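## Task

Remove the red block marked 0 from the tower and place it lying flat on the table at least roughly two block widths away from the tower. The remaining tower must stay in its original spot, with its top block flat and centred on the stack. Neither the removed block nor the top block may end up supported by the robot. Release everything and pull the grippers away at the end; anything that stays in place only because the robot holds it does not count.

## Robot and tools

Robot: two arms, left_arm and right_arm, each ending in a two-finger gripper. The fingers point along the gripper's own +z axis and close along its y axis. end_effector_position is the spot between the finger pads, just under 1 cm behind the tips.

Frame: all poses use one scene frame. Its origin is on the table surface midway between the arms. +x points out over the table, +z points up, and left_arm sits on the +y side. The names left and right do not match image sides. Reported hand positions can be slightly wrong, more so when an arm reaches far.

Row layout: every pose command is a row of 16 numbers, always both arms even if one stays still: left_arm x, y, z (metres), qw, qx, qy, qz (unit quaternion, w first), opening; then the same eight for right_arm. Positions and quaternions are absolute targets in the scene frame, not offsets. Opening runs from -1 (closed) to +1 (fully open, 0.087 m). To keep an arm still, resend its last reported position and quaternion and its intended opening on every call; to keep a gripper's orientation, repeat the same target quaternion rather than copying a drifted reported one.

execute_actions(actions): a list of actions run one after another. Each action is a table of up to 15 rows, one per 1/30 s control step; if shorter, its last row is held to fill 15 steps. An empty list just returns the current state and images. An action is rejected for both arms if any target lies more than 0.6 m from that gripper's current position along any of its axes; if the first action fails this, or any action is malformed, nothing runs. Results include step readings of end_effector_position, and HELD marks steps where an arm's command was held back.

move(target, speed, blocking): target is one 16-number row of absolute poses. Each gripper travels in a straight line to its pose, all paths finishing together, lasting 0.5 to 10 s (cut off at 10 s). speed is the top path speed in m/s, 0.002 to 0.5, default 0.25; turning is capped at twice that in rad/s. Openings are applied when the move starts. Moves do not avoid obstacles or the other arm, and grippers may lag, stray or overshoot the speed, especially with an arm near straight. Faster contact and targets set deeper past contact push harder. The result adds a move: line with the outcome (done, off_target, moving, held, fault), which limits acted (paced = pose clipped; held = some steps blocked, after which the arm may jump fast), and each gripper's distance to its pose. With blocking=false the call returns after 0.5 s while motion continues; use wait(0) to check, and wait or stop before sending new rows or moves.

wait(seconds): 0 to 10 s, arms hold their last command; returns early if a running move ends. stop(): brakes a running move (needs room, more when fast); fingers keep moving.

zoom_image(camera, region): enlarges part of the latest image. camera is cam_head_left, cam_head_right, cam_high or cam_low (all 504x504); region is [x0, y0, x1, y1] in pixels from the top-left, at most 504 by 504.

finished_scene(scene): ends the given scene number, irreversibly, after the robot holds its final command, and reports success; the next task is then given. Replying with no tool call ends everything.

Controller behaviour: each step the commanded pose is clipped to 70 mm and 16 degrees from the measured pose, then damped inverse kinematics drives the joints, favouring position over orientation. Far targets need several actions; after an action the arm stops at its last clipped pose. Friction can leave the gripper up to about 31 mm short, and tiny commands may not move it. Hand target lines show what the controller is currently aiming for. A pose unreachable line means the clearance check altered or blocked that arm's command. Elbows stop just before full extension. Joint limits (rad): waist -2.618 to 3.054, shoulder 0 to 3.142, elbow 0 to 3.142, wrist pitch -1.571 to 1.571, wrist yaw -1.571 to 1.571, wrist roll -2.094 to 2.094.

Gripping: grip_measured reports finger opening on the command scale (the last Joint positions value gives metres); each gripper may read up to about 1 mm off. To hold something, command an opening below grip_measured: about 0.02 below is firm, less is gentler. Pads push up to about 20 N; closing fast can squeeze harder or even spring open.

Other readings: joint torques are raw drive outputs with offsets, scaling and noise, not zero in free air. MOTOR HOT warns at 75 °C; at 90 °C that arm halts for 10 s, and at 100 °C it goes limp and drops. FAULT lines report stops. Camera calibration data (intrinsics, distortion, world-to-camera transforms) is supplied and may be a little off.

Avoid: dropping or slamming blocks, knocking anything off the table, toppling the tower, hard pushes, and letting the two arms collide or press on each other. Brief external tugs on held items or nudges to loose objects may occur. Finish with both grippers open and clear of all blocks.

Each tool is called after "Call:" as a command line: name --argument value for each argument, lists and objects as JSON in quotes; but a table of rows of numbers goes row by row, as --pt "numbers of a row", without its own name.

## Session

Call:
execute_actions --actions '[]'

Scene clock: 0.00 s.
left_arm: end_effector_position=(+0.3246, -0.1385, +0.2266) grip_measured=+1.000 end_effector_quat_wxyz=(+0.623, +0.715, -0.026, -0.318) | right_arm: end_effector_position=(+0.3646, -0.5762, +0.2838) grip_measured=+1.000 end_effector_quat_wxyz=(+0.594, +0.260, +0.698, +0.305)
Joint positions: left_arm=[-0.556  2.019  1.432  0.348  1.476  1.373  0.087] | right_arm=[-0.964  1.606  1.243  0.151 -1.033  0.647  0.087]
Joint velocities: left_arm=[-0.012 -0.017  0.007  0.081  0.022 -0.007 -0.   ] | right_arm=[-0.007  0.002  0.017  0.022  0.022  0.037  0.   ]
Joint torques (N m, as the arm reports them, + toward a larger angle): no reading
Hand target (left_arm): +0.325, -0.139, +0.227; +0.623, +0.715, -0.026, -0.318
Hand target (right_arm): +0.365, -0.576, +0.284; +0.594, +0.260, +0.698, +0.305

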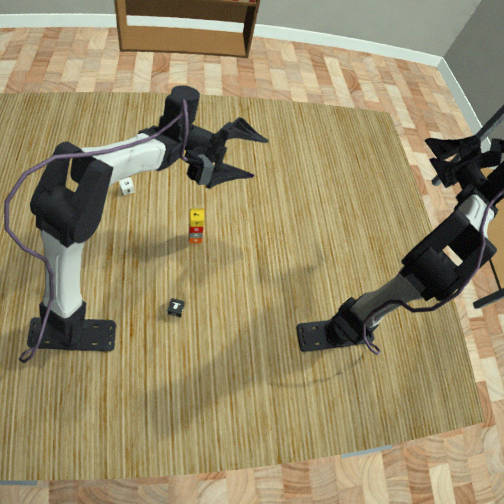

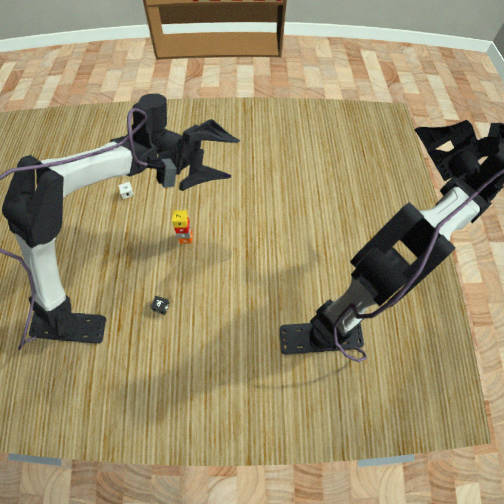

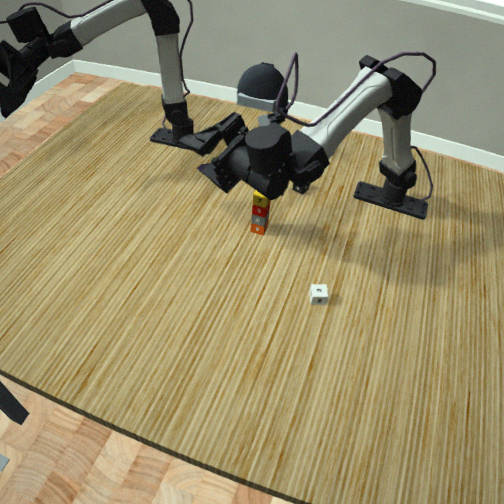

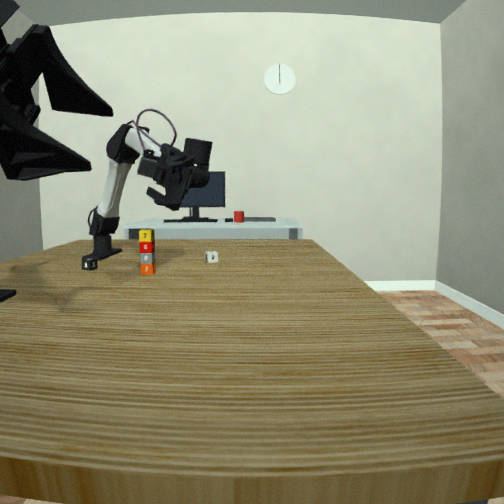

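Call:
move --target '[0.25,-0.025,0.2,0,1,0,0,1,0.3646,-0.5762,0.2838,0.594,0.26,0.698,0.305,1]'

Call:
zoom_image --camera "cam_low" --region '[60,130,240,290]'

Call:
zoom_image --camera "cam_high" --region '[180,90,340,250]'

Scene clock: 21.67 s.
left_arm: end_effector_position=(+0.2581, -0.0305, +0.1988) grip_measured=+1.000 end_effector_quat_wxyz=(+0.044, +0.998, +0.022, +0.031) | right_arm: end_effector_position=(+0.3646, -0.5762, +0.2838) grip_measured=+1.000 end_effector_quat_wxyz=(+0.594, +0.260, +0.698, +0.305)
Joint positions: left_arm=[-0.952  1.926  2.023 -1.559 -0.007  2.101  0.087] | right_arm=[-0.964  1.606  1.243  0.151 -1.033  0.647  0.087]
Joint velocities: left_arm=[-0.017 -0.002  0.022  0.007 -0.022 -0.051 -0.   ] | right_arm=[ 0.012 -0.007 -0.012 -0.051  0.022  0.007  0.   ]
Joint torques (N m, as the arm reports them, + toward a larger angle): left_arm=[ -0.79 -11.67   3.77   0.38   0.02  -0.01] | right_arm=[ 0.17 -8.93  9.18  1.76 -0.15 -0.02]
Hand target (left_arm): +0.251, -0.026, +0.200; +0.037, +0.999, +0.014, +0.031
Hand target (right_arm): +0.365, -0.576, +0.284; +0.594, +0.260, +0.698, +0.305
Off the commanded pose (left_arm): 0.010 m, 7 deg.
Off the commanded pose (right_arm): 0.000 m, 0 deg.
joint sent to its limit (left arm) — the command would take joint 4 (wrist pitch) past its lower limit and joint 6 (wrist roll) past its upper limit, so those joints were sent only as far as their limits.
move: off_target (left_arm)

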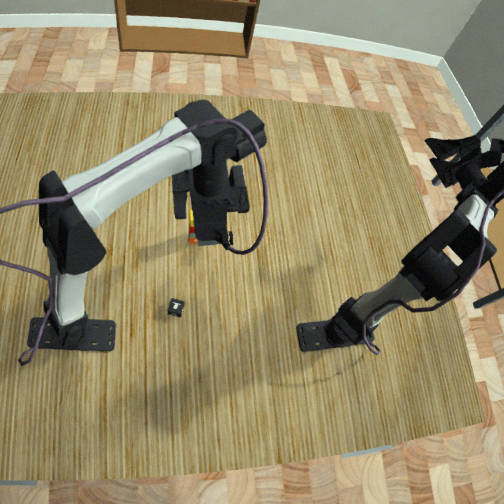

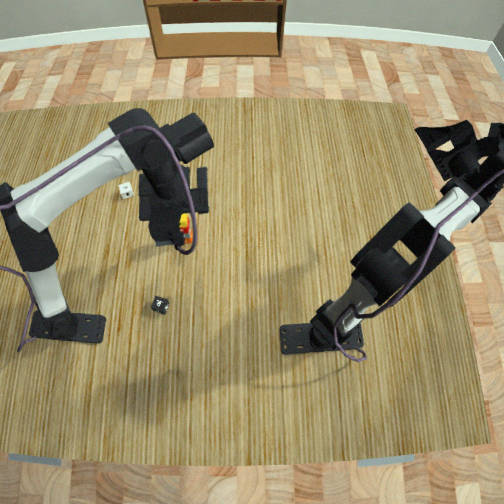

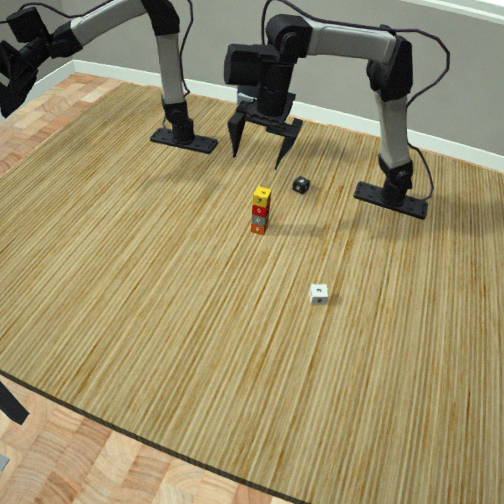

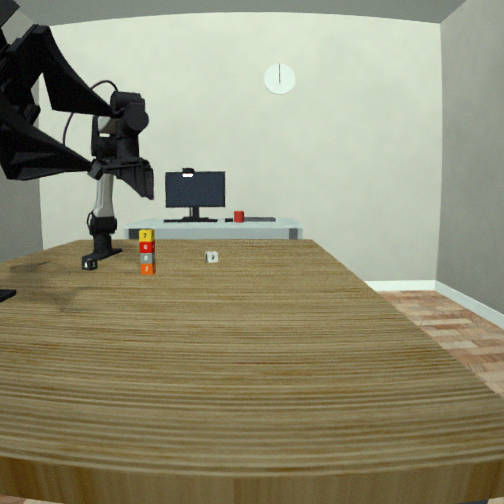

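Region (60, 130, 240, 290) of cam_low's 504x504 image, scaled by 2.800, with more detail than that image has.

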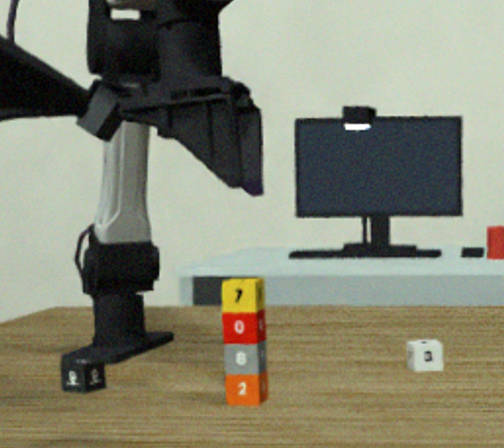

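Region (180, 90, 340, 250) of cam_high's 504x504 image, scaled by 3.150, with more detail than that image has.

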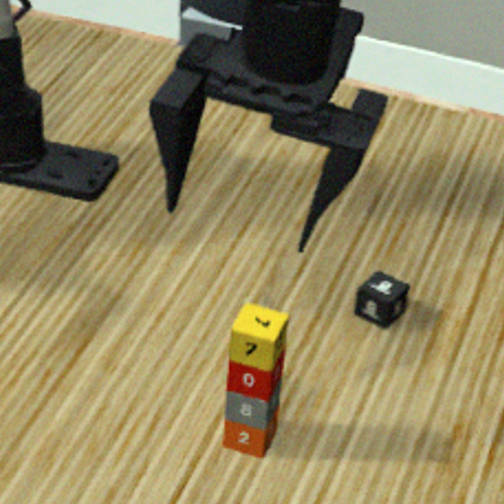

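Call:
move --target '[0.248,-0.017,0.15,0,0.7071,0.7071,0,1,0.3646,-0.5762,0.2838,0.594,0.26,0.698,0.305,1]' --speed 0.4

Call:
zoom_image --camera "cam_low" --region '[60,130,240,290]'

Call:
zoom_image --camera "cam_high" --region '[180,90,340,250]'

Scene clock: 34.80 s.
left_arm: end_effector_position=(+0.2447, -0.0151, +0.1487) grip_measured=+1.000 end_effector_quat_wxyz=(+0.011, +0.715, +0.699, +0.002) | right_arm: end_effector_position=(+0.3646, -0.5762, +0.2838) grip_measured=+1.000 end_effector_quat_wxyz=(+0.594, +0.260, +0.698, +0.305)
Joint positions: left_arm=[-0.929  2.141  2.153 -1.561 -0.008  0.62   0.087] | right_arm=[-0.964  1.606  1.243  0.151 -1.033  0.647  0.087]
Joint velocities: left_arm=[-0.002 -0.017  0.007  0.051  0.007 -0.081 -0.001] | right_arm=[-0.007 -0.007 -0.012  0.022 -0.051  0.037  0.   ]
Joint torques (N m, as the arm reports them, + toward a larger angle): left_arm=[  0.97 -11.4    7.56   0.36   0.14  -0.14] | right_arm=[ 0.19 -8.94  9.16  1.77 -0.16 -0.03]
Hand target (left_arm): +0.248, -0.016, +0.151; +0.014, +0.707, +0.707, -0.003
Hand target (right_arm): +0.365, -0.576, +0.284; +0.594, +0.260, +0.698, +0.305
Off the commanded pose (left_arm): 0.004 m, 2 deg.
Off the commanded pose (right_arm): 0.000 m, 0 deg.
joint sent to its limit (left arm) — the command would take joint 4 (wrist pitch) past its lower limit, so that joint was sent only as far as its limit.
move: done

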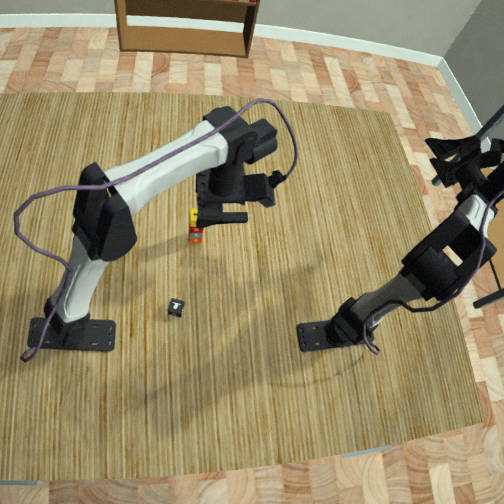

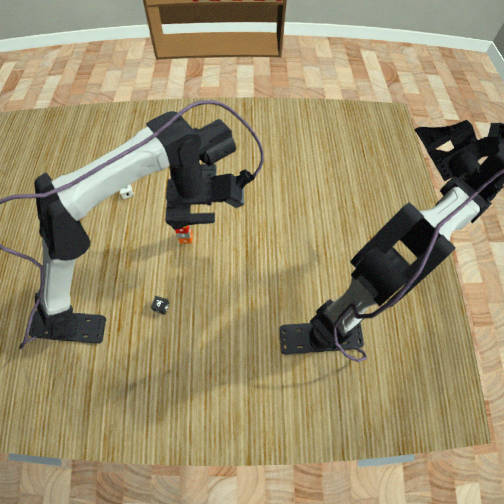

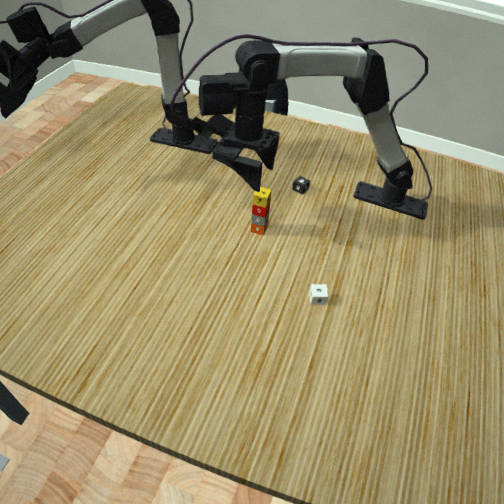

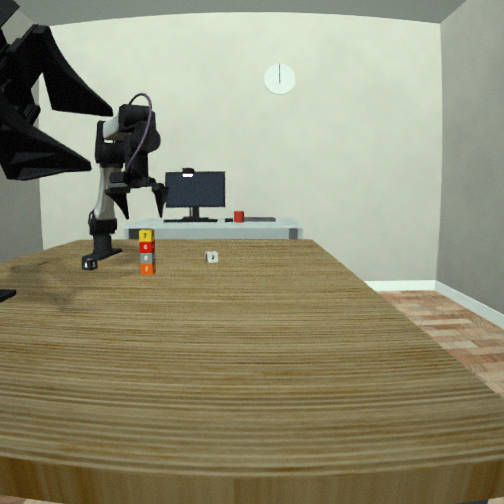

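Region (60, 130, 240, 290) of cam_low's 504x504 image, scaled by 2.800, with more detail than that image has.

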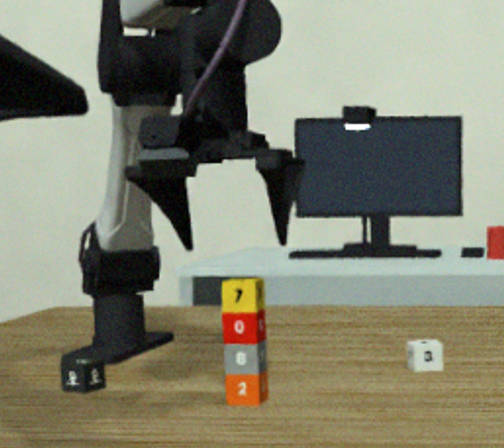

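Region (180, 90, 340, 250) of cam_high's 504x504 image, scaled by 3.150, with more detail than that image has.

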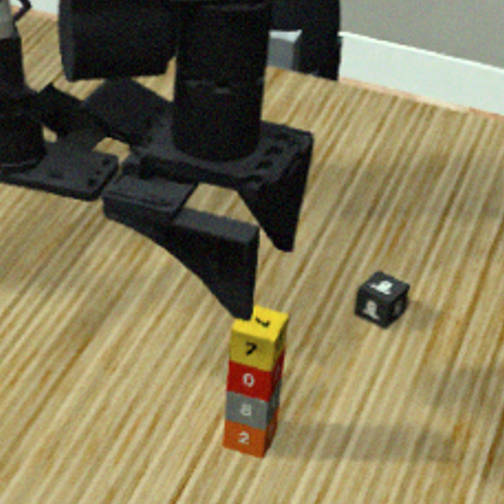

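Call:
move --target '[0.253,-0.016,0.074,0,0.7071,0.7071,0,1,0.3646,-0.5762,0.2838,0.594,0.26,0.698,0.305,1]' --speed 0.1

Call:
zoom_image --camera "cam_low" --region '[60,130,240,290]'

Call:
zoom_image --camera "cam_high" --region '[180,90,340,250]'

Scene clock: 50.13 s.
left_arm: end_effector_position=(+0.2503, -0.0177, +0.0824) grip_measured=+1.000 end_effector_quat_wxyz=(+0.007, +0.711, +0.703, +0.003) | right_arm: end_effector_position=(+0.3646, -0.5762, +0.2838) grip_measured=+1.000 end_effector_quat_wxyz=(+0.594, +0.260, +0.698, +0.305)
Joint positions: left_arm=[-0.92   2.141  1.887 -1.304 -0.007  0.617  0.087] | right_arm=[-0.964  1.606  1.243  0.151 -1.033  0.647  0.087]
Joint velocities: left_arm=[-0.007 -0.002  0.017 -0.022  0.007  0.007 -0.001] | right_arm=[-0.007  0.002 -0.012  0.037  0.022 -0.022  0.   ]
Joint torques (N m, as the arm reports them, + toward a larger angle): left_arm=[  1.02 -11.81   4.26   0.63   0.1   -0.07] | right_arm=[ 0.23 -8.94  9.16  1.76 -0.16 -0.03]
Hand target (left_arm): +0.252, -0.015, +0.074; -0.000, +0.707, +0.707, -0.000
Hand target (right_arm): +0.365, -0.576, +0.284; +0.594, +0.260, +0.698, +0.305
Off the commanded pose (left_arm): 0.009 m, 1 deg.
Off the commanded pose (right_arm): 0.000 m, 0 deg.
move: done

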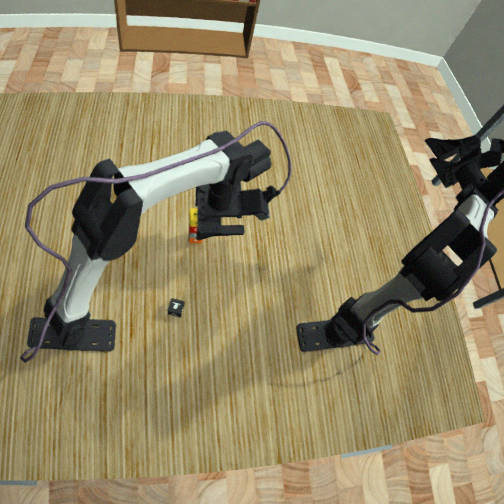

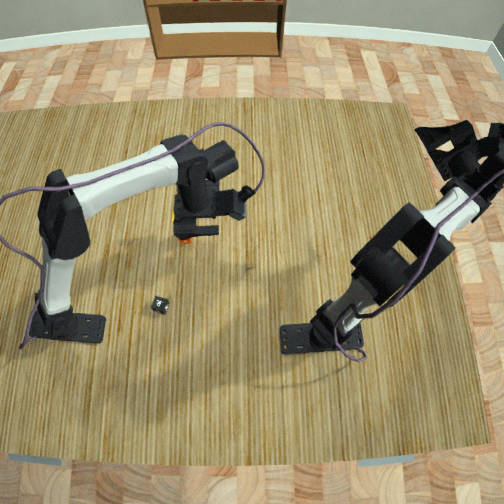

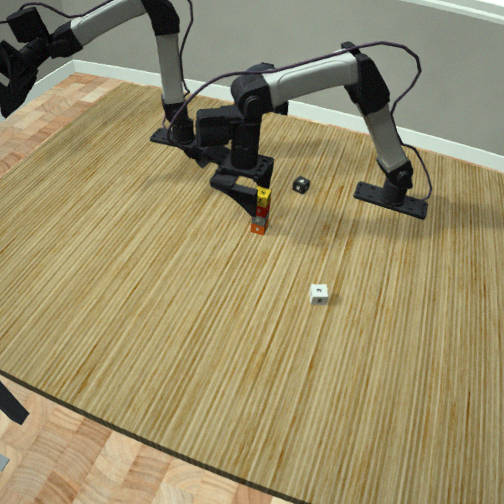

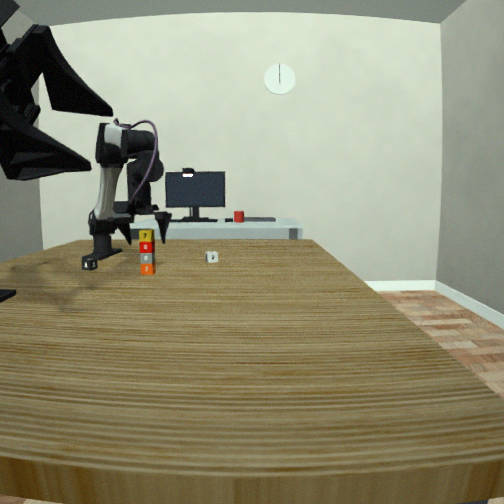

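Region (60, 130, 240, 290) of cam_low's 504x504 image, scaled by 2.800, with more detail than that image has.

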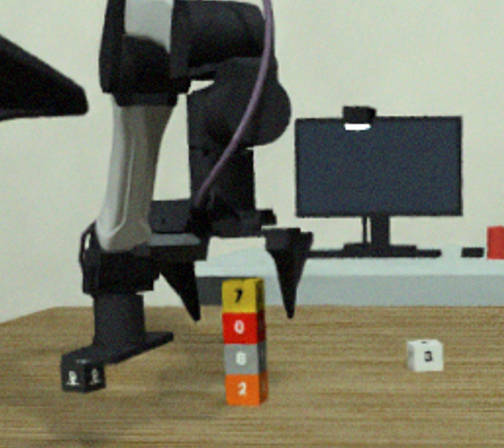

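Region (180, 90, 340, 250) of cam_high's 504x504 image, scaled by 3.150, with more detail than that image has.

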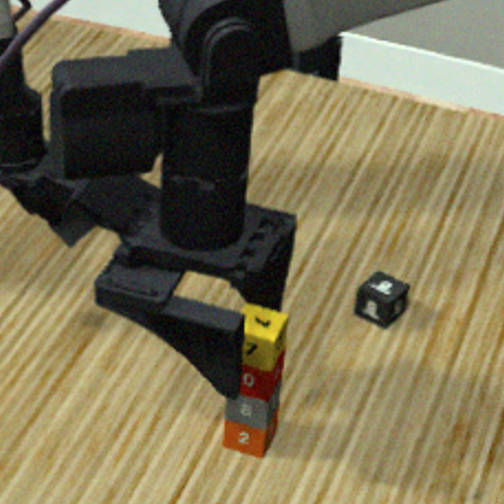

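Call:
move --target '[0.253,-0.011,0.06,0,0.7071,0.7071,0,0.1,0.3646,-0.5762,0.2838,0.594,0.26,0.698,0.305,1]' --speed 0.05

Call:
zoom_image --camera "cam_low" --region '[60,130,240,290]'

Call:
zoom_image --camera "cam_high" --region '[180,90,340,250]'

Scene clock: 58.30 s.
left_arm: end_effector_position=(+0.2508, -0.0139, +0.0658) grip_measured=+0.100 end_effector_quat_wxyz=(+0.003, +0.709, +0.706, +0.003) | right_arm: end_effector_position=(+0.3646, -0.5762, +0.2838) grip_measured=+1.000 end_effector_quat_wxyz=(+0.594, +0.260, +0.698, +0.305)
Joint positions: left_arm=[-0.913  2.141  1.82  -1.245 -0.007  0.618  0.048] | right_arm=[-0.964  1.606  1.243  0.151 -1.033  0.647  0.087]
Joint velocities: left_arm=[-0.012  0.007 -0.002 -0.051 -0.022  0.037 -0.   ] | right_arm=[ 0.017 -0.017 -0.022 -0.081  0.022 -0.007  0.   ]
Joint torques (N m, as the arm reports them, + toward a larger angle): left_arm=[  1.12 -12.31   4.22   0.6    0.1   -0.02] | right_arm=[ 0.2  -8.95  9.11  1.77 -0.15 -0.04]
Hand target (left_arm): +0.253, -0.011, +0.060; +0.000, +0.707, +0.707, -0.000
Hand target (right_arm): +0.365, -0.576, +0.284; +0.594, +0.260, +0.698, +0.305
Off the commanded pose (left_arm): 0.007 m, 1 deg.
Off the commanded pose (right_arm): 0.000 m, 0 deg.
move: done

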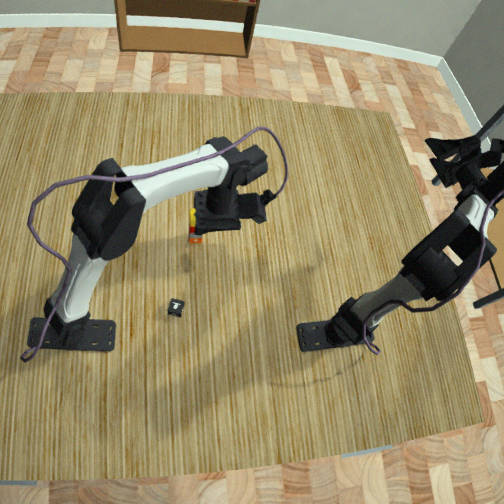

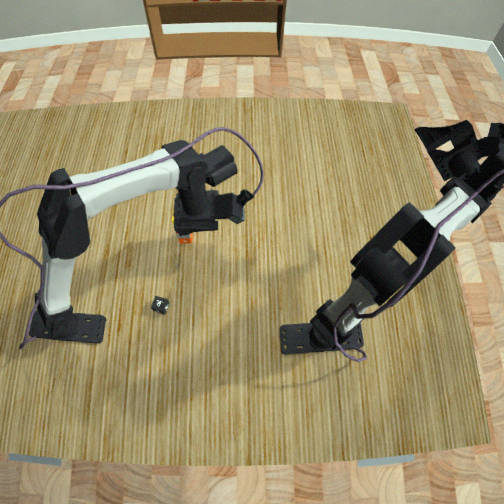

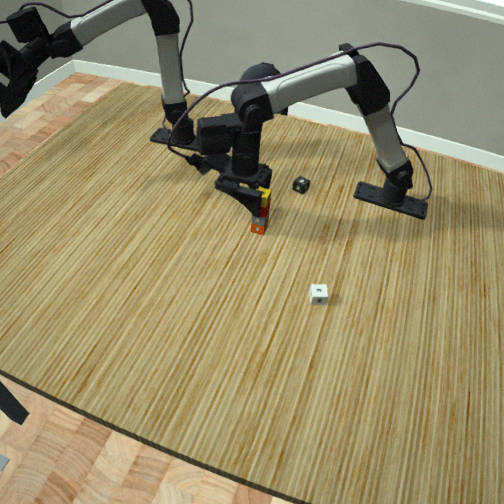

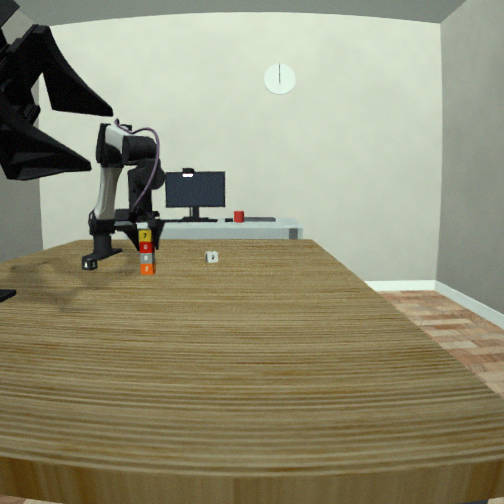

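Region (60, 130, 240, 290) of cam_low's 504x504 image, scaled by 2.800, with more detail than that image has.

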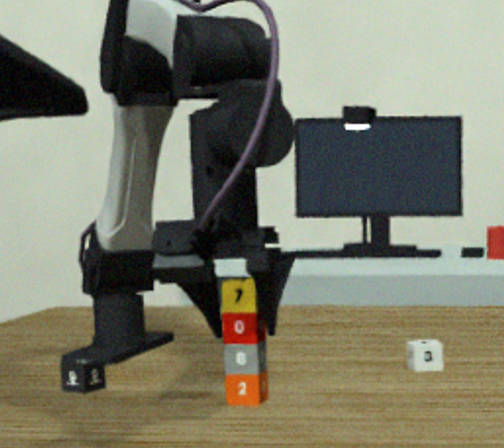

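Region (180, 90, 340, 250) of cam_high's 504x504 image, scaled by 3.150, with more detail than that image has.

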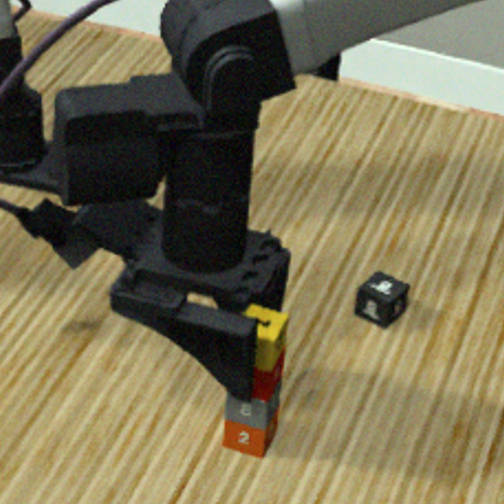

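Call:
move --target '[0.252,-0.013,0.068,0,0.7071,0.7071,0,-0.36,0.3646,-0.5762,0.2838,0.594,0.26,0.698,0.305,1]' --speed 0.05

Call:
move --target '[0.252,-0.013,0.1,0,0.7071,0.7071,0,-0.36,0.3646,-0.5762,0.2838,0.594,0.26,0.698,0.305,1]' --speed 0.05

Call:
zoom_image --camera "cam_low" --region '[60,130,240,290]'

Scene clock: 66.50 s.
left_arm: end_effector_position=(+0.2503, -0.0132, +0.0660) grip_measured=-0.276 end_effector_quat_wxyz=(+0.001, +0.709, +0.706, +0.003) | right_arm: end_effector_position=(+0.3646, -0.5762, +0.2838) grip_measured=+1.000 end_effector_quat_wxyz=(+0.594, +0.260, +0.698, +0.305)
Joint positions: left_arm=[-0.913  2.141  1.82  -1.249 -0.007  0.618  0.032] | right_arm=[-0.964  1.606  1.243  0.151 -1.033  0.647  0.087]
Joint velocities: left_arm=[-0.007  0.007  0.002  0.037  0.066  0.022 -0.002] | right_arm=[-0.012 -0.002  0.017  0.022  0.007  0.051  0.   ]
Joint torques (N m, as the arm reports them, + toward a larger angle): left_arm=[  0.63 -12.09   6.97   0.33   0.1   -0.05] | right_arm=[ 0.17 -8.94  9.14  1.76 -0.16 -0.02]
Hand target (left_arm): +0.252, -0.013, +0.068; +0.000, +0.707, +0.707, -0.000
Hand target (right_arm): +0.365, -0.576, +0.284; +0.594, +0.260, +0.698, +0.305
Off the commanded pose (left_arm): 0.003 m, 0 deg.
Off the commanded pose (right_arm): 0.000 m, 0 deg.
move: done

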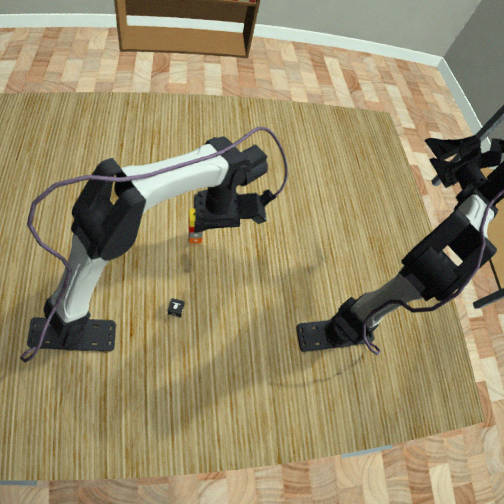

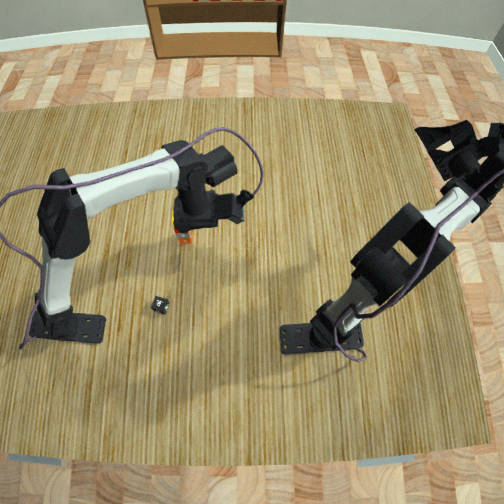

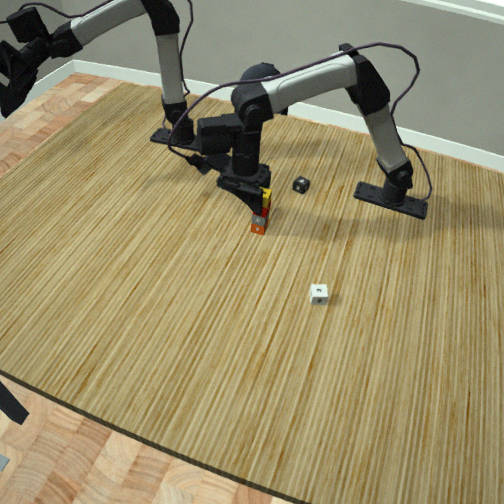

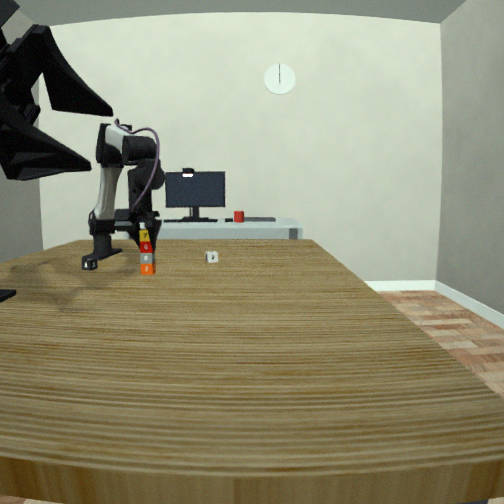

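Scene clock: 67.67 s.
left_arm: end_effector_position=(+0.2496, -0.0122, +0.0963) grip_measured=-0.276 end_effector_quat_wxyz=(-0.002, +0.709, +0.706, +0.004) | right_arm: end_effector_position=(+0.3646, -0.5762, +0.2838) grip_measured=+1.000 end_effector_quat_wxyz=(+0.594, +0.260, +0.698, +0.305)
Joint positions: left_arm=[-0.913  2.141  1.94  -1.375 -0.007  0.618  0.032] | right_arm=[-0.964  1.606  1.243  0.151 -1.033  0.647  0.087]
Joint velocities: left_arm=[-0.007 -0.017  0.002 -0.022  0.007  0.022  0.001] | right_arm=[ 0.012 -0.002  0.007  0.037  0.051 -0.022  0.   ]
Joint torques (N m, as the arm reports them, + toward a larger angle): left_arm=[  0.64 -11.86   7.76   0.28   0.09  -0.04] | right_arm=[ 0.21 -8.96  9.19  1.76 -0.16 -0.02]
Hand target (left_arm): +0.252, -0.014, +0.100; +0.001, +0.707, +0.707, -0.000
Hand target (right_arm): +0.365, -0.576, +0.284; +0.594, +0.260, +0.698, +0.305
Off the commanded pose (left_arm): 0.004 m, 1 deg.
Off the commanded pose (right_arm): 0.000 m, 0 deg.
move: done

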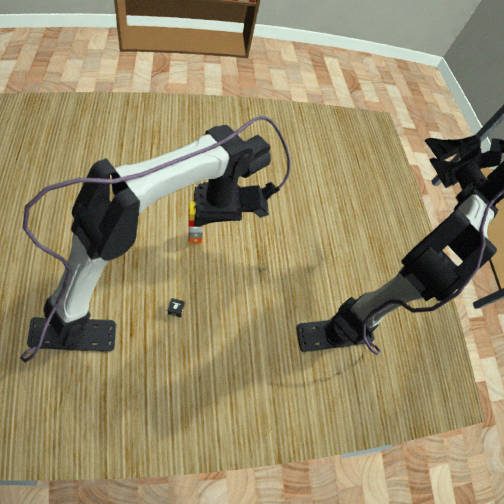

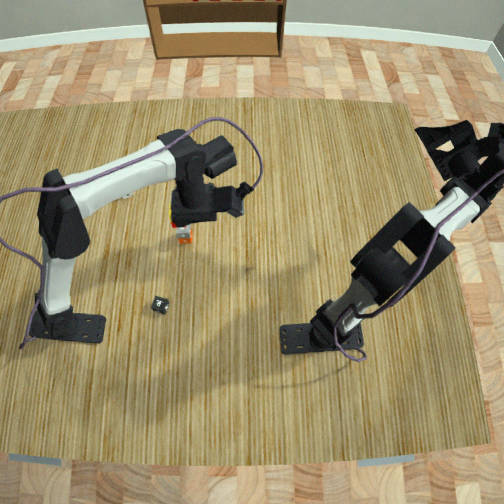

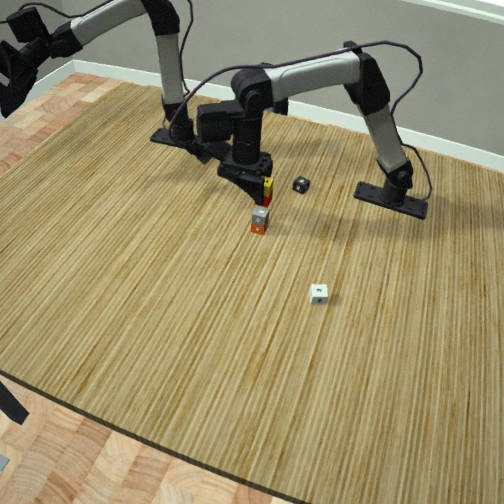

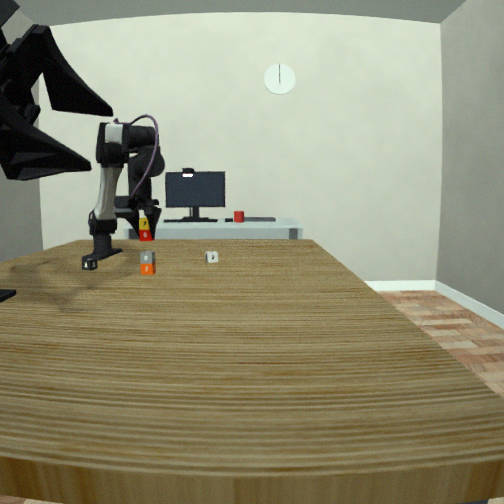

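Region (60, 130, 240, 290) of cam_low's 504x504 image, scaled by 2.800, with more detail than that image has.

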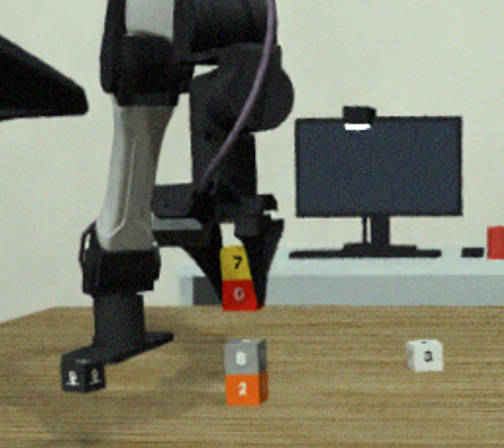

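Call:
move --target '[0.365,0.04,0.1,0,0.7071,0.7071,0,-0.36,0.3646,-0.5762,0.2838,0.594,0.26,0.698,0.305,1]' --speed 0.15

Call:
move --target '[0.365,0.04,0.002,0,0.7071,0.7071,0,-0.36,0.3646,-0.5762,0.2838,0.594,0.26,0.698,0.305,1]' --speed 0.07

Call:
zoom_image --camera "cam_low" --region '[60,130,240,290]'

Scene clock: 78.20 s.
left_arm: end_effector_position=(+0.3645, +0.0387, +0.0975) grip_measured=-0.276 end_effector_quat_wxyz=(+0.001, +0.705, +0.709, +0.001) | right_arm: end_effector_position=(+0.3646, -0.5762, +0.2838) grip_measured=+1.000 end_effector_quat_wxyz=(+0.594, +0.260, +0.698, +0.305)
Joint positions: left_arm=[-0.636  2.359  2.308 -1.518 -0.001  0.884  0.032] | right_arm=[-0.964  1.606  1.243  0.151 -1.033  0.647  0.087]
Joint velocities: left_arm=[-0.002 -0.002  0.012 -0.007 -0.051  0.051 -0.001] | right_arm=[ 0.007 -0.027  0.002 -0.007  0.051 -0.037  0.   ]
Joint torques (N m, as the arm reports them, + toward a larger angle): left_arm=[  0.29 -13.15   7.62   0.27   0.09   0.01] | right_arm=[ 0.22 -8.94  9.17  1.75 -0.15 -0.02]
Hand target (left_arm): +0.366, +0.037, +0.099; +0.002, +0.707, +0.707, -0.003
Hand target (right_arm): +0.365, -0.576, +0.284; +0.594, +0.260, +0.698, +0.305
Off the commanded pose (left_arm): 0.003 m, 0 deg.
Off the commanded pose (right_arm): 0.000 m, 0 deg.
move: done

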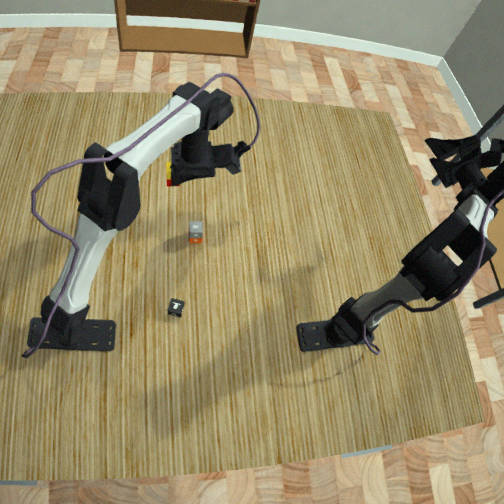

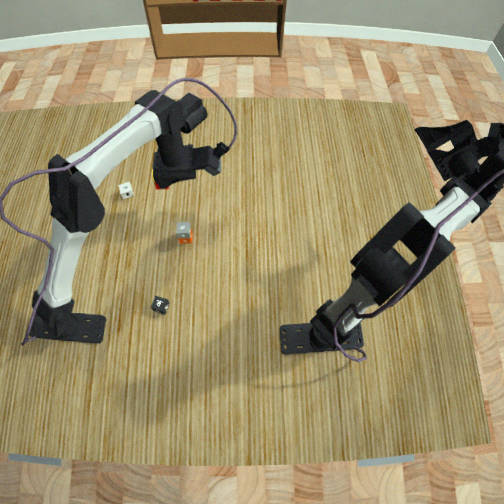

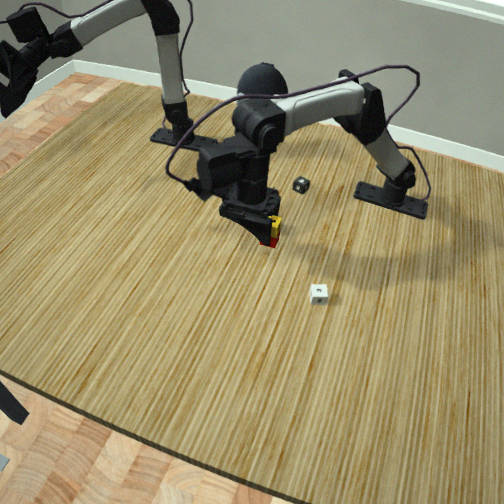

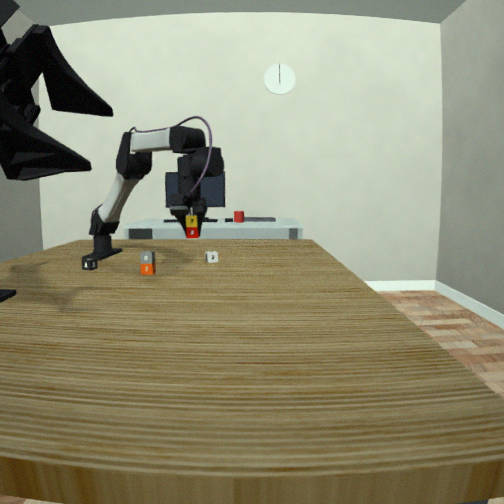

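Scene clock: 79.80 s.
left_arm: end_effector_position=(+0.3603, +0.0425, +0.0079) grip_measured=-0.277 end_effector_quat_wxyz=(-0.010, +0.705, +0.709, +0.000) | right_arm: end_effector_position=(+0.3646, -0.5762, +0.2838) grip_measured=+1.000 end_effector_quat_wxyz=(+0.594, +0.260, +0.698, +0.305)
Joint positions: left_arm=[-0.636  2.354  1.939 -1.176 -0.003  0.885  0.032] | right_arm=[-0.964  1.606  1.243  0.151 -1.033  0.647  0.087]
Joint velocities: left_arm=[ 0.002 -0.012 -0.022  0.007 -0.095 -0.037  0.   ] | right_arm=[-0.002  0.002  0.007  0.037 -0.007 -0.022  0.   ]
Joint torques (N m, as the arm reports them, + toward a larger angle): left_arm=[  0.23 -14.49   3.63   0.77   0.05   0.02] | right_arm=[ 0.19 -8.92  9.16  1.76 -0.14 -0.02]
Hand target (left_arm): +0.363, +0.041, +0.002; -0.001, +0.707, +0.707, -0.000
Hand target (right_arm): +0.365, -0.576, +0.284; +0.594, +0.260, +0.698, +0.305
Off the commanded pose (left_arm): 0.008 m, 1 deg.
Off the commanded pose (right_arm): 0.000 m, 0 deg.
move: done

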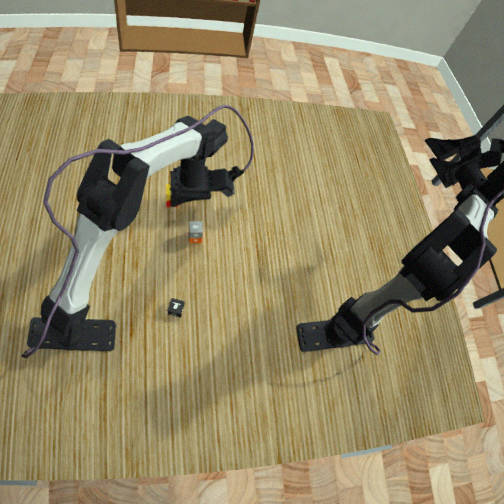

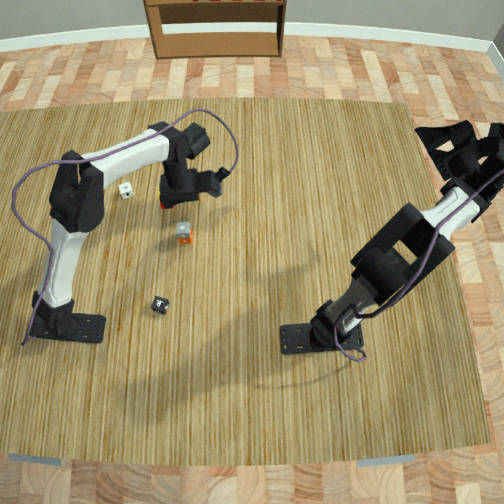

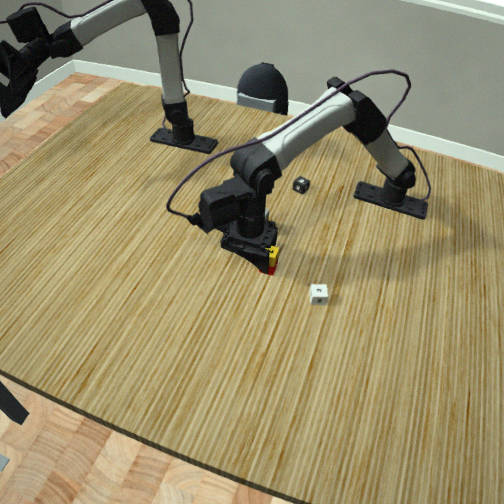

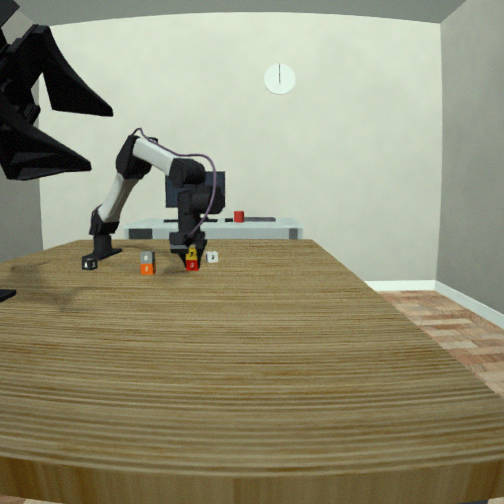

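Region (60, 130, 240, 290) of cam_low's 504x504 image, scaled by 2.800, with more detail than that image has.

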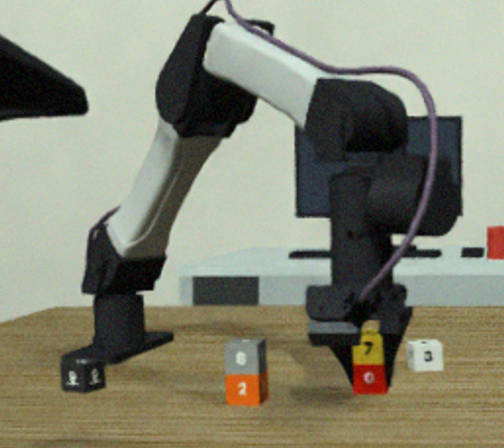

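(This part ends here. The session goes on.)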